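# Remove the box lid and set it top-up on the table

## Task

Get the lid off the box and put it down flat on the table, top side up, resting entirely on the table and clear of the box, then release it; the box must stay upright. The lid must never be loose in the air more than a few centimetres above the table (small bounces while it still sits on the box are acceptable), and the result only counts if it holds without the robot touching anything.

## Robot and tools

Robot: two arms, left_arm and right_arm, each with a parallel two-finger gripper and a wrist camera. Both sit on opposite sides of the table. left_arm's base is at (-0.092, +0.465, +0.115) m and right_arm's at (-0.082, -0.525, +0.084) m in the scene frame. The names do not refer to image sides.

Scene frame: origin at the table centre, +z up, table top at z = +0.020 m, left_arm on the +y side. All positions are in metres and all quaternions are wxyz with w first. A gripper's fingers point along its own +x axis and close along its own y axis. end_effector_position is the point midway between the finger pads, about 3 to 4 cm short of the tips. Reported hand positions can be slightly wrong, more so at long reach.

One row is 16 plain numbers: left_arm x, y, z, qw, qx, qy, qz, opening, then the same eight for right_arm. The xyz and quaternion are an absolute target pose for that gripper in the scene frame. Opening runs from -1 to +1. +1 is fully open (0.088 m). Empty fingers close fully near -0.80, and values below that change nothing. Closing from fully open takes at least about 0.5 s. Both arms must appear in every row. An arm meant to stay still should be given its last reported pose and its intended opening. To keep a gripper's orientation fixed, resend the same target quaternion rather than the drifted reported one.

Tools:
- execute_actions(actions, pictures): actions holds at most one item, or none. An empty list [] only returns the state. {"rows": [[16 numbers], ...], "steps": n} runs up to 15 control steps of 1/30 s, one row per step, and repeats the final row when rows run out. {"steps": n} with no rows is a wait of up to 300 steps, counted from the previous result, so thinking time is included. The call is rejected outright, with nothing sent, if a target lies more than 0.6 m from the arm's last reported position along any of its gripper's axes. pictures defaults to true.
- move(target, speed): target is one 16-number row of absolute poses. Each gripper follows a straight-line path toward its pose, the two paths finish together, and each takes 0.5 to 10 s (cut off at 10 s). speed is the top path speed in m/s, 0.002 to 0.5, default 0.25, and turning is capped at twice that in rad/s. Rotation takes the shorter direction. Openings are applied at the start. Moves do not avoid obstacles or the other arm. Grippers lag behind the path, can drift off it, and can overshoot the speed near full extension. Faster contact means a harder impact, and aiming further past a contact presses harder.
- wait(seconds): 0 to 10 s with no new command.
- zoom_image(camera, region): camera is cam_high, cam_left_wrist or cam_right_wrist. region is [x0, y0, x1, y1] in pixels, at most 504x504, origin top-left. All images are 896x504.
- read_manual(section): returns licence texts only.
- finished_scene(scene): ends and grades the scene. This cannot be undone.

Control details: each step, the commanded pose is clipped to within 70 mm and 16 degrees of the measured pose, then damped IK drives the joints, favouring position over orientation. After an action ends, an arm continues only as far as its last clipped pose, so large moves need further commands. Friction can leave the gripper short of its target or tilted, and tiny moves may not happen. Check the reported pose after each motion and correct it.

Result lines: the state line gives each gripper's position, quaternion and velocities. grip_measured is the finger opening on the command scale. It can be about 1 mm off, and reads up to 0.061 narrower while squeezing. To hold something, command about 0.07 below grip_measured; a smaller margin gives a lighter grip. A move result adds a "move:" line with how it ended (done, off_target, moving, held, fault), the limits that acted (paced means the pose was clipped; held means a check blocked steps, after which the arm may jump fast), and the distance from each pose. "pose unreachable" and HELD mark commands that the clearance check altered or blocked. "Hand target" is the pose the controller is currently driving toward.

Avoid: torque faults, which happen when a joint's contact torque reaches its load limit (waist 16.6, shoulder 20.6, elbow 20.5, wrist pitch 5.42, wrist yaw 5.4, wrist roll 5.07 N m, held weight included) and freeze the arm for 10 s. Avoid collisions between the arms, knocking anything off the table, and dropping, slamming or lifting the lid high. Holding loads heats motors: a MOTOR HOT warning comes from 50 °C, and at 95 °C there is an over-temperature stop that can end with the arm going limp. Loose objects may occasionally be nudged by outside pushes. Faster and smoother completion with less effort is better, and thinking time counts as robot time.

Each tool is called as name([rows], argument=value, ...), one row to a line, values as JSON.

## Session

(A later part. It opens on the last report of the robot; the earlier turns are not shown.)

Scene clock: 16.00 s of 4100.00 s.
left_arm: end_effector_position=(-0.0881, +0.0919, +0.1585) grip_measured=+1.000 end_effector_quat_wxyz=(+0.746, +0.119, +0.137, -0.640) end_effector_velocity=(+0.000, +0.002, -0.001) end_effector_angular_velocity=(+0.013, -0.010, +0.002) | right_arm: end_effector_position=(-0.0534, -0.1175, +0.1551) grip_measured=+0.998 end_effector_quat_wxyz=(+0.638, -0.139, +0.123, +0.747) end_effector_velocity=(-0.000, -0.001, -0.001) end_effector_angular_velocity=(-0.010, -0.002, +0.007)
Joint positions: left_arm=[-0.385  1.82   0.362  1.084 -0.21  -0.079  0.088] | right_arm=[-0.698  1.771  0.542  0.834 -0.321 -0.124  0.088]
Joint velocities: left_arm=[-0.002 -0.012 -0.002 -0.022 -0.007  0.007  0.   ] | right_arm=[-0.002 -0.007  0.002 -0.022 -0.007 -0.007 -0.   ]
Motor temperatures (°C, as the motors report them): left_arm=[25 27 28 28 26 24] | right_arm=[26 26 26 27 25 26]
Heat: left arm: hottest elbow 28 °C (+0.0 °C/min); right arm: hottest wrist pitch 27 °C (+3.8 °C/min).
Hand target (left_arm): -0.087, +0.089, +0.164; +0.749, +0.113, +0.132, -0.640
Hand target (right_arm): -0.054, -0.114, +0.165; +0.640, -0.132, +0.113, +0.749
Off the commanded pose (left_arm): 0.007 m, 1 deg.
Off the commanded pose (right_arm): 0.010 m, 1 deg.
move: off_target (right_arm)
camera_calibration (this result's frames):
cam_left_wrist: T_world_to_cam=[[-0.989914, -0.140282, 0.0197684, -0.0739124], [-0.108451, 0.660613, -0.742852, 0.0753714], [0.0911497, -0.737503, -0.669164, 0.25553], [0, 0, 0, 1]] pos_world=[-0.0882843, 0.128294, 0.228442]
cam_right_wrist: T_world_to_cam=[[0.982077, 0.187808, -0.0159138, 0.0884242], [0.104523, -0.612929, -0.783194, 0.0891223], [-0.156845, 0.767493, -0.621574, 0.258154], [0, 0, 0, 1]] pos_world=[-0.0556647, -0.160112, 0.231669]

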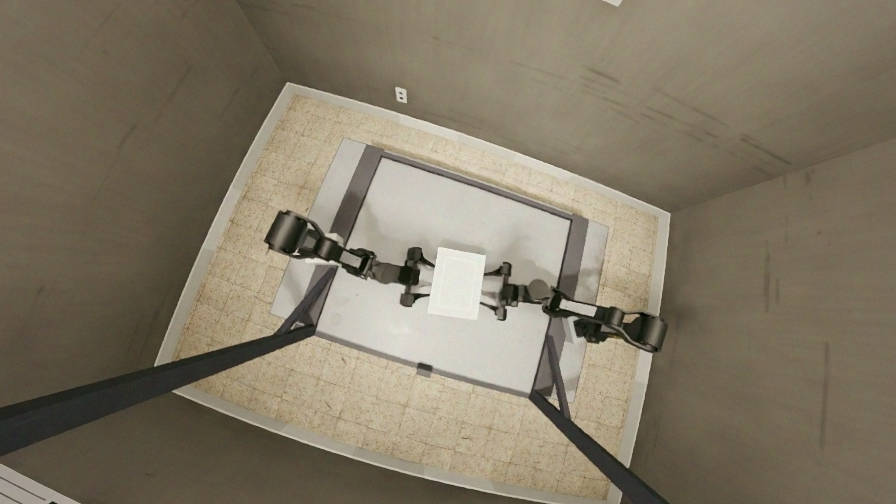

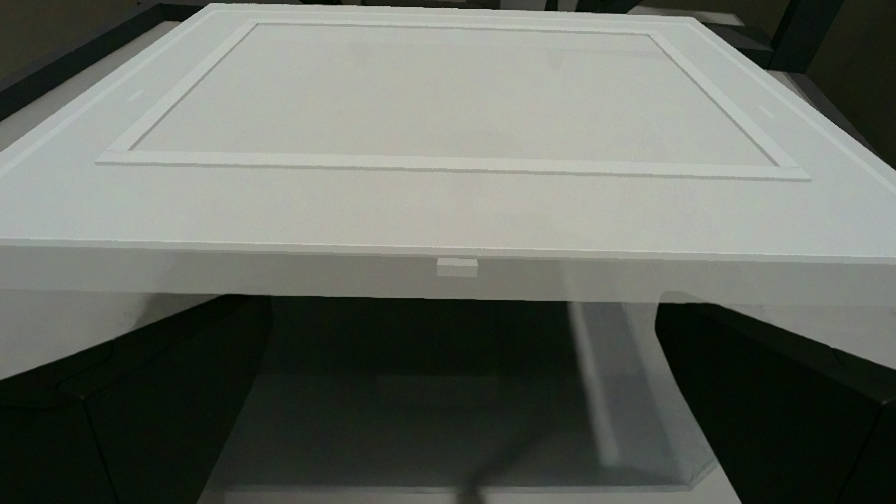

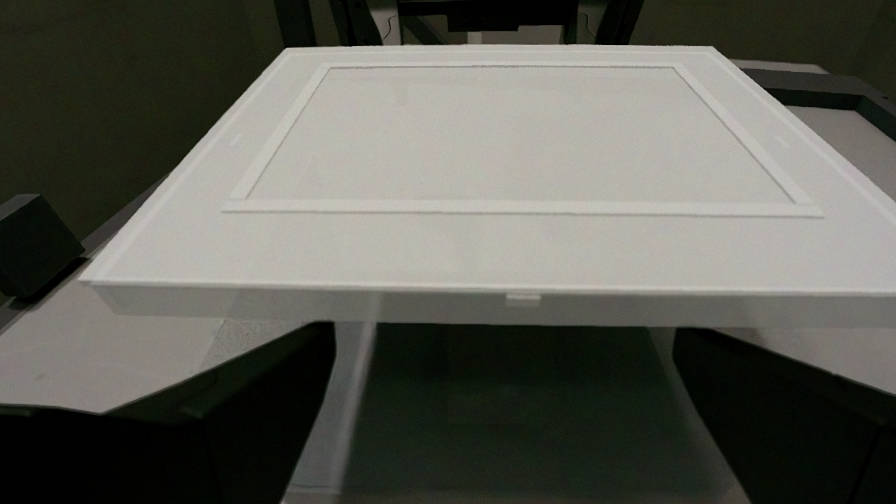

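move(target=[-0.085,0.078,0.165,0.749,0.113,0.132,-0.64,1,-0.056,-0.103,0.165,0.64,-0.132,0.113,0.749,1], speed=0.02)

move(target=[0.155,0.068,0.165,0.749,0.113,0.132,-0.64,1,0.184,-0.113,0.165,0.64,-0.132,0.113,0.749,1], speed=0.07)

move(target=[0.155,0.068,0.042,0.749,0.113,0.132,-0.64,1,0.184,-0.113,0.042,0.64,-0.132,0.113,0.749,1], speed=0.04)

move(target=[0.148,0.115,0.043,0.749,0.113,0.132,-0.64,1,0.191,-0.16,0.043,0.64,-0.132,0.113,0.749,1], speed=0.025)

Scene clock: 18.27 s of 4100.00 s.
left_arm: end_effector_position=(-0.0864, +0.0849, +0.1605) grip_measured=+1.000 end_effector_quat_wxyz=(+0.747, +0.119, +0.138, -0.639) end_effector_velocity=(+0.000, +0.001, -0.003) end_effector_angular_velocity=(+0.018, -0.011, +0.002) | right_arm: end_effector_position=(-0.0539, -0.1094, +0.1590) grip_measured=+0.998 end_effector_quat_wxyz=(+0.640, -0.138, +0.120, +0.746) end_effector_velocity=(+0.004, -0.000, -0.002) end_effector_angular_velocity=(-0.005, -0.022, -0.006)
Joint positions: left_arm=[-0.378  1.825  0.391  1.06  -0.205 -0.079  0.088] | right_arm=[-0.689  1.78   0.575  0.819 -0.309 -0.12   0.088]
Joint velocities: left_arm=[-0.002 -0.002  0.002 -0.022 -0.007  0.007  0.   ] | right_arm=[-0.007  0.002  0.002 -0.007  0.007 -0.022 -0.   ]
Motor temperatures (°C, as the motors report them): left_arm=[25 27 29 28 26 24] | right_arm=[26 27 26 27 25 26]
Heat: left arm: hottest elbow 29 °C (+3.3 °C/min); right arm: hottest shoulder 27 °C (+3.3 °C/min).
Hand target (left_arm): -0.085, +0.078, +0.165; +0.749, +0.113, +0.132, -0.640
Hand target (right_arm): -0.056, -0.103, +0.165; +0.640, -0.132, +0.113, +0.749
Off the commanded pose (left_arm): 0.008 m, 1 deg.
Off the commanded pose (right_arm): 0.009 m, 1 deg.
move: off_target (right_arm)
camera_calibration (this result's frames):
cam_left_wrist: T_world_to_cam=[[-0.989449, -0.14326, 0.021622, -0.0732898], [-0.111806, 0.660091, -0.742819, 0.0813418], [0.0921437, -0.737398, -0.669144, 0.251579], [0, 0, 0, 1]] pos_world=[-0.0866035, 0.121321, 0.230349]
cam_right_wrist: T_world_to_cam=[[0.982852, 0.183955, -0.0127421, 0.0865366], [0.103771, -0.608912, -0.786421, 0.0981529], [-0.152425, 0.771613, -0.61756, 0.254291], [0, 0, 0, 1]] pos_world=[-0.0564779, -0.152366, 0.235332]

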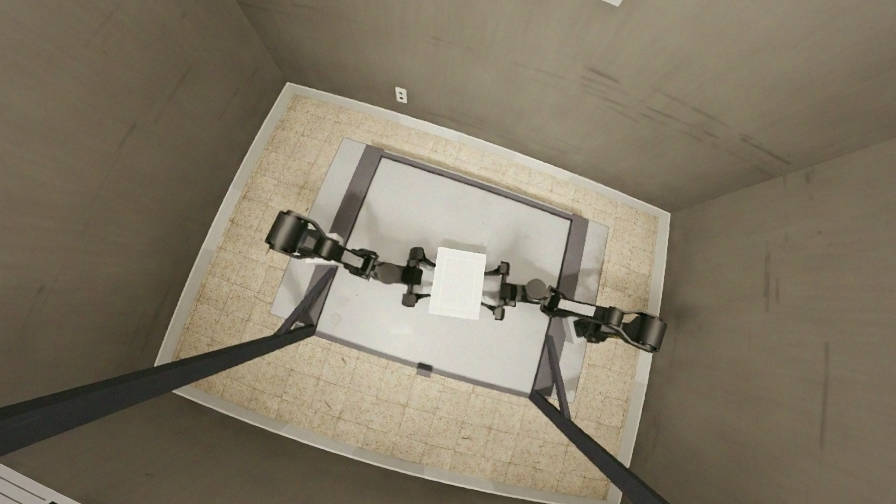

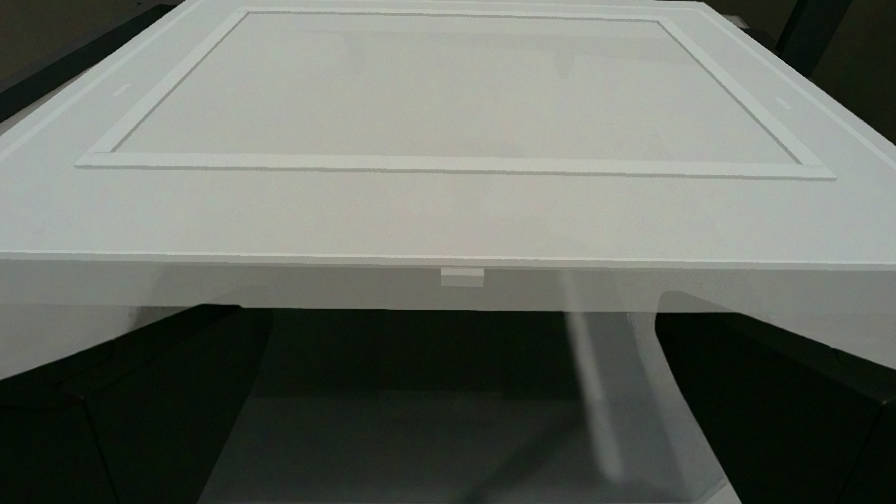

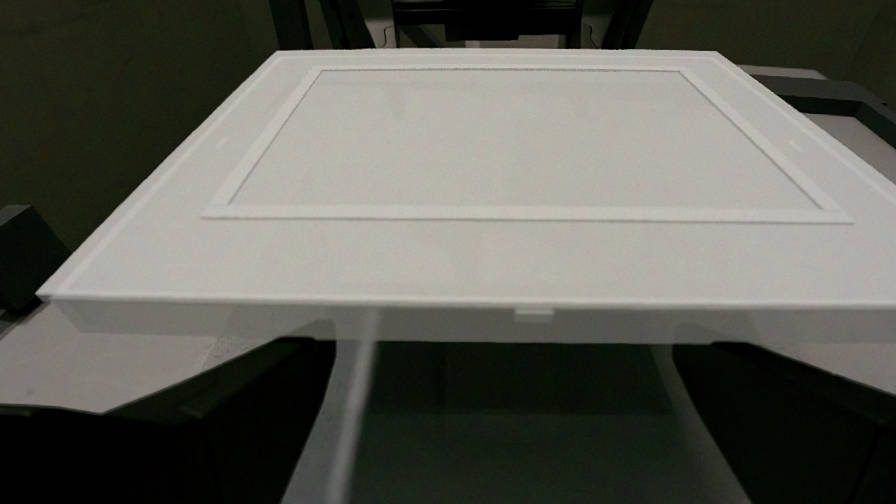

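Scene clock: 22.10 s of 4100.00 s.
left_arm: end_effector_position=(+0.1517, +0.0733, +0.1588) grip_measured=+1.000 end_effector_quat_wxyz=(+0.750, +0.112, +0.145, -0.635) end_effector_velocity=(-0.001, -0.001, -0.004) end_effector_angular_velocity=(+0.006, +0.017, -0.006) | right_arm: end_effector_position=(+0.1848, -0.1209, +0.1605) grip_measured=+0.998 end_effector_quat_wxyz=(+0.645, -0.128, +0.122, +0.744) end_effector_velocity=(+0.002, -0.002, -0.004) end_effector_angular_velocity=(-0.016, +0.006, +0.006)
Joint positions: left_arm=[0.405 2.039 0.797 0.815 0.515 0.203 0.088] | right_arm=[-1.338  2.072  1.097  0.392 -0.887 -0.454  0.088]
Joint velocities: left_arm=[-0.002  0.012  0.007 -0.007  0.007 -0.007  0.   ] | right_arm=[-0.007  0.007  0.012 -0.037 -0.007 -0.022 -0.   ]
Motor temperatures (°C, as the motors report them): left_arm=[25 28 29 28 26 24] | right_arm=[26 27 27 27 25 26]
Heat: left arm: hottest elbow 29 °C (+2.7 °C/min); right arm: hottest shoulder 27 °C (+2.7 °C/min).
Hand target (left_arm): +0.153, +0.066, +0.164; +0.749, +0.112, +0.133, -0.640
Hand target (right_arm): +0.183, -0.114, +0.165; +0.640, -0.130, +0.113, +0.749
Off the commanded pose (left_arm): 0.009 m, 2 deg.
Off the commanded pose (right_arm): 0.009 m, 1 deg.
move: off_target (left_arm, right_arm)
camera_calibration (this result's frames):
cam_left_wrist: T_world_to_cam=[[-0.987019, -0.15596, 0.0383508, 0.158571], [-0.132861, 0.658728, -0.740557, 0.117258], [0.0902342, -0.736039, -0.670898, 0.220488], [0, 0, 0, 1]] pos_world=[0.152196, 0.109778, 0.22868]
cam_right_wrist: T_world_to_cam=[[0.984871, 0.17128, -0.0263035, -0.145635], [0.0835595, -0.602381, -0.793823, 0.0732329], [-0.151811, 0.779616, -0.60758, 0.299782], [0, 0, 0, 1]] pos_world=[0.182823, -0.164657, 0.236445]

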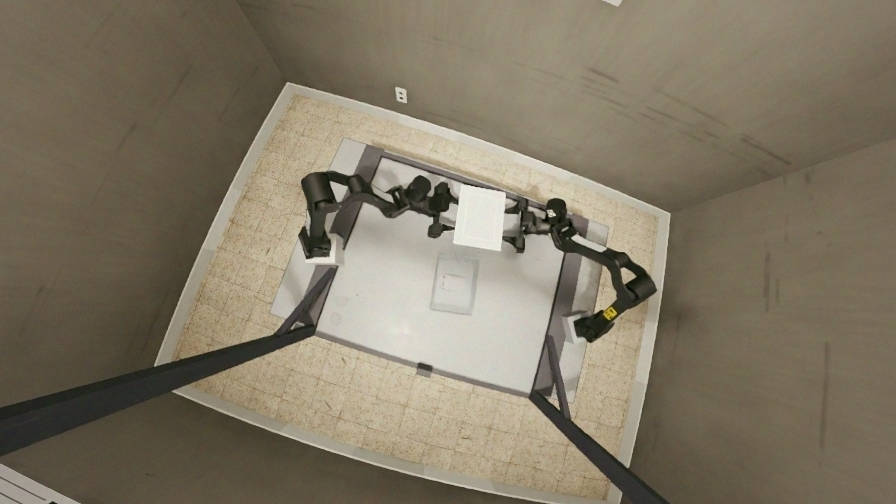

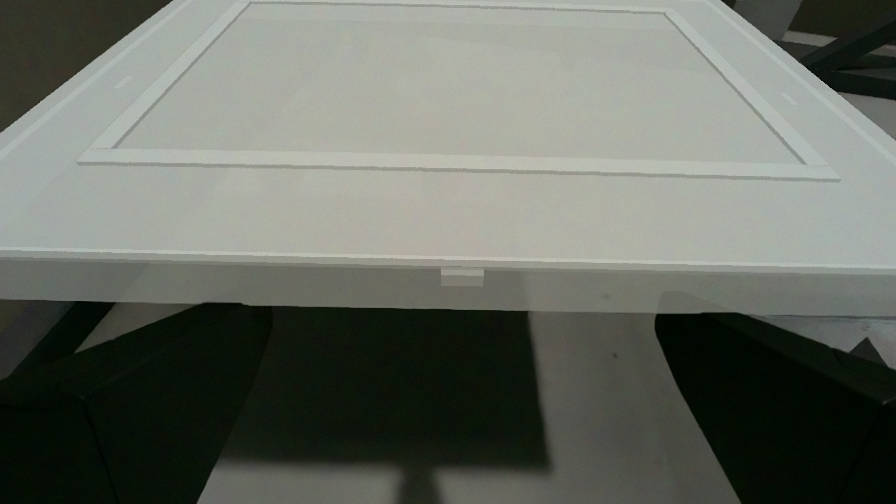

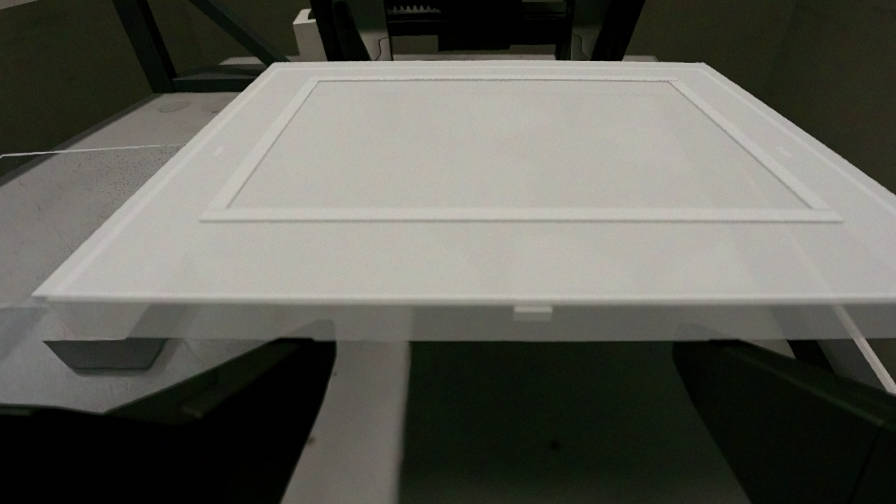

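Scene clock: 25.30 s of 4100.00 s.
left_arm: end_effector_position=(+0.1530, +0.0733, +0.0457) grip_measured=+1.000 end_effector_quat_wxyz=(+0.749, +0.113, +0.134, -0.639) end_effector_velocity=(+0.001, -0.001, -0.003) end_effector_angular_velocity=(-0.005, +0.007, -0.002) | right_arm: end_effector_position=(+0.1866, -0.1190, +0.0479) grip_measured=+0.998 end_effector_quat_wxyz=(+0.644, -0.132, +0.112, +0.746) end_effector_velocity=(+0.000, -0.002, -0.000) end_effector_angular_velocity=(+0.013, -0.014, +0.019)
Joint positions: left_arm=[0.41  2.512 0.867 1.233 0.526 0.214 0.088] | right_arm=[-1.338  2.432  1.098  0.762 -0.891 -0.467  0.088]
Joint velocities: left_arm=[ 0.002  0.017  0.012  0.007  0.007 -0.007  0.   ] | right_arm=[-0.007  0.007  0.002  0.007 -0.022 -0.022 -0.   ]
Motor temperatures (°C, as the motors report them): left_arm=[25 28 29 29 26 24] | right_arm=[26 27 27 28 25 26]
Heat: left arm: hottest elbow 29 °C (+2.4 °C/min); right arm: hottest wrist pitch 28 °C (+4.7 °C/min).
Hand target (left_arm): +0.154, +0.069, +0.043; +0.749, +0.113, +0.132, -0.640
Hand target (right_arm): +0.183, -0.114, +0.043; +0.640, -0.132, +0.113, +0.749
Off the commanded pose (left_arm): 0.007 m, 0 deg.
Off the commanded pose (right_arm): 0.009 m, 1 deg.
move: off_target (right_arm)
camera_calibration (this result's frames):
cam_left_wrist: T_world_to_cam=[[-0.988911, -0.146639, 0.0235136, 0.164466], [-0.11425, 0.650013, -0.751285, 0.0320105], [0.0948836, -0.745641, -0.659558, 0.143948], [0, 0, 0, 1]] pos_world=[0.152641, 0.110644, 0.115124]
cam_right_wrist: T_world_to_cam=[[0.983863, 0.178808, -0.00639448, -0.150588], [0.102584, -0.593011, -0.798633, -0.0173777], [-0.146594, 0.78509, -0.601784, 0.229475], [0, 0, 0, 1]] pos_world=[0.18358, -0.163537, 0.123253]

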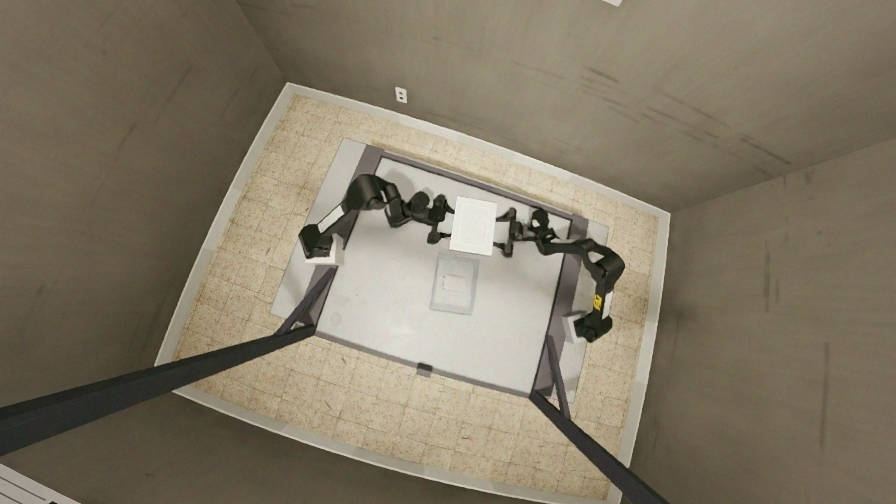

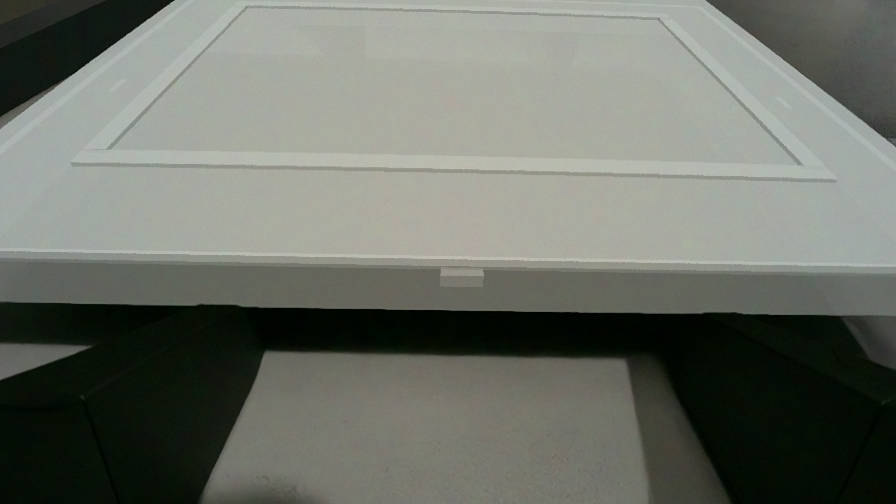

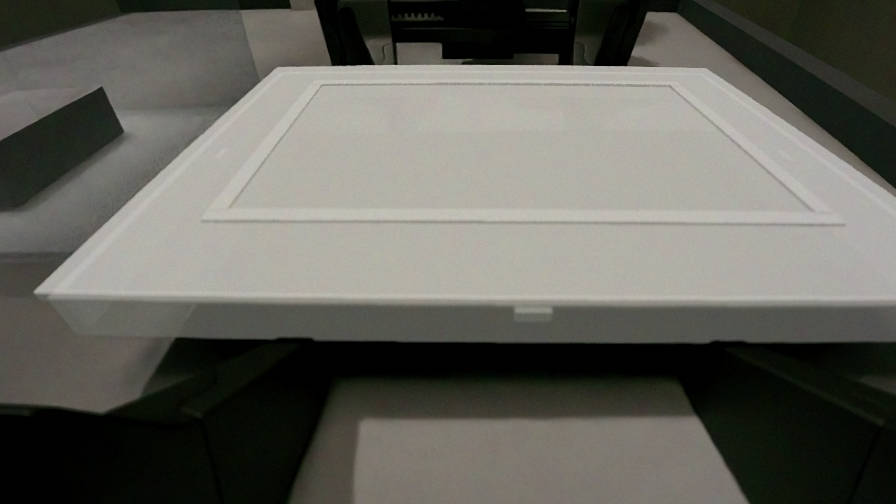

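Scene clock: 27.27 s of 4100.00 s.
left_arm: end_effector_position=(+0.1484, +0.1114, +0.0439) grip_measured=+1.000 end_effector_quat_wxyz=(+0.748, +0.112, +0.128, -0.641) end_effector_velocity=(-0.003, +0.003, -0.002) end_effector_angular_velocity=(+0.009, +0.021, -0.002) | right_arm: end_effector_position=(+0.1906, -0.1548, +0.0454) grip_measured=+0.998 end_effector_quat_wxyz=(+0.638, -0.133, +0.105, +0.751) end_effector_velocity=(-0.001, -0.005, -0.005) end_effector_angular_velocity=(-0.022, +0.016, -0.011)
Joint positions: left_arm=[0.484 2.51  0.744 1.346 0.601 0.251 0.088] | right_arm=[-1.42   2.403  1.019  0.751 -0.972 -0.558  0.088]
Joint velocities: left_arm=[ 0.002 -0.002 -0.012 -0.007  0.007 -0.007  0.   ] | right_arm=[-0.007 -0.002 -0.012 -0.022  0.007 -0.007 -0.   ]
Motor temperatures (°C, as the motors report them): left_arm=[25 29 29 29 26 24] | right_arm=[26 28 27 27 25 26]
Heat: left arm: hottest shoulder 29 °C (+2.2 °C/min); right arm: hottest shoulder 28 °C (+4.4 °C/min).
Hand target (left_arm): +0.148, +0.115, +0.043; +0.749, +0.113, +0.132, -0.640
Hand target (right_arm): +0.191, -0.160, +0.043; +0.640, -0.131, +0.113, +0.749
Off the commanded pose (left_arm): 0.004 m, 0 deg.
Off the commanded pose (right_arm): 0.006 m, 1 deg.
move: done
camera_calibration (this result's frames):
cam_left_wrist: T_world_to_cam=[[-0.989964, -0.140091, 0.0185882, 0.165237], [-0.105294, 0.643465, -0.758199, 0.0050542], [0.094256, -0.752547, -0.651758, 0.172099], [0, 0, 0, 1]] pos_world=[0.14789, 0.149409, 0.112927]
cam_right_wrist: T_world_to_cam=[[0.98086, 0.194691, 0.00305931, -0.145535], [0.118561, -0.584706, -0.802535, -0.0425613], [-0.154457, 0.787537, -0.596598, 0.25835], [0, 0, 0, 1]] pos_world=[0.1877, -0.200011, 0.120419]

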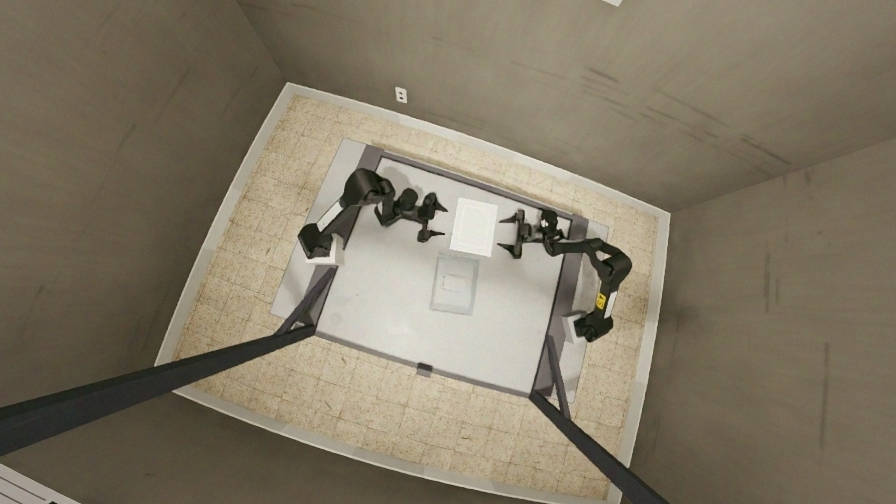

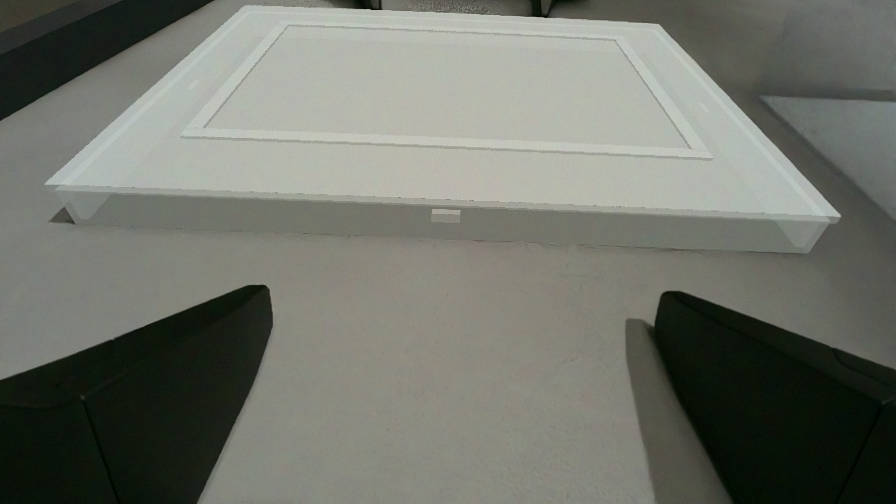

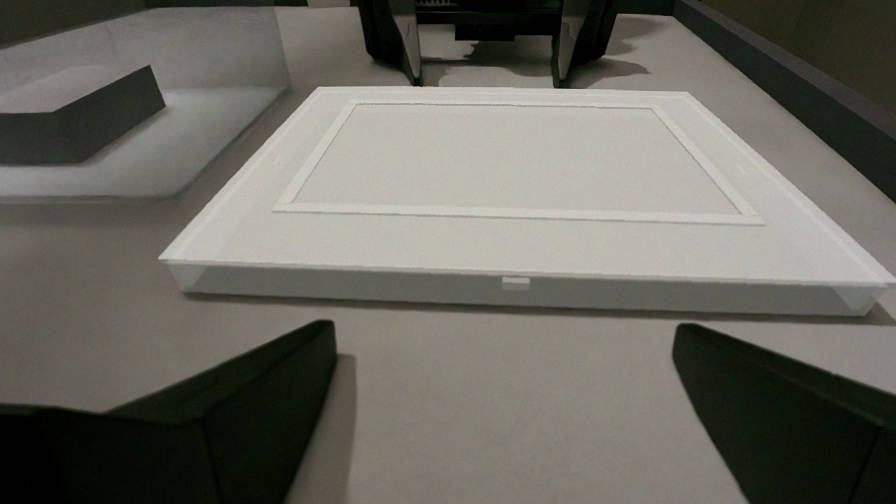

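finished_scene(scene=2)

The scene is finished: the task was done.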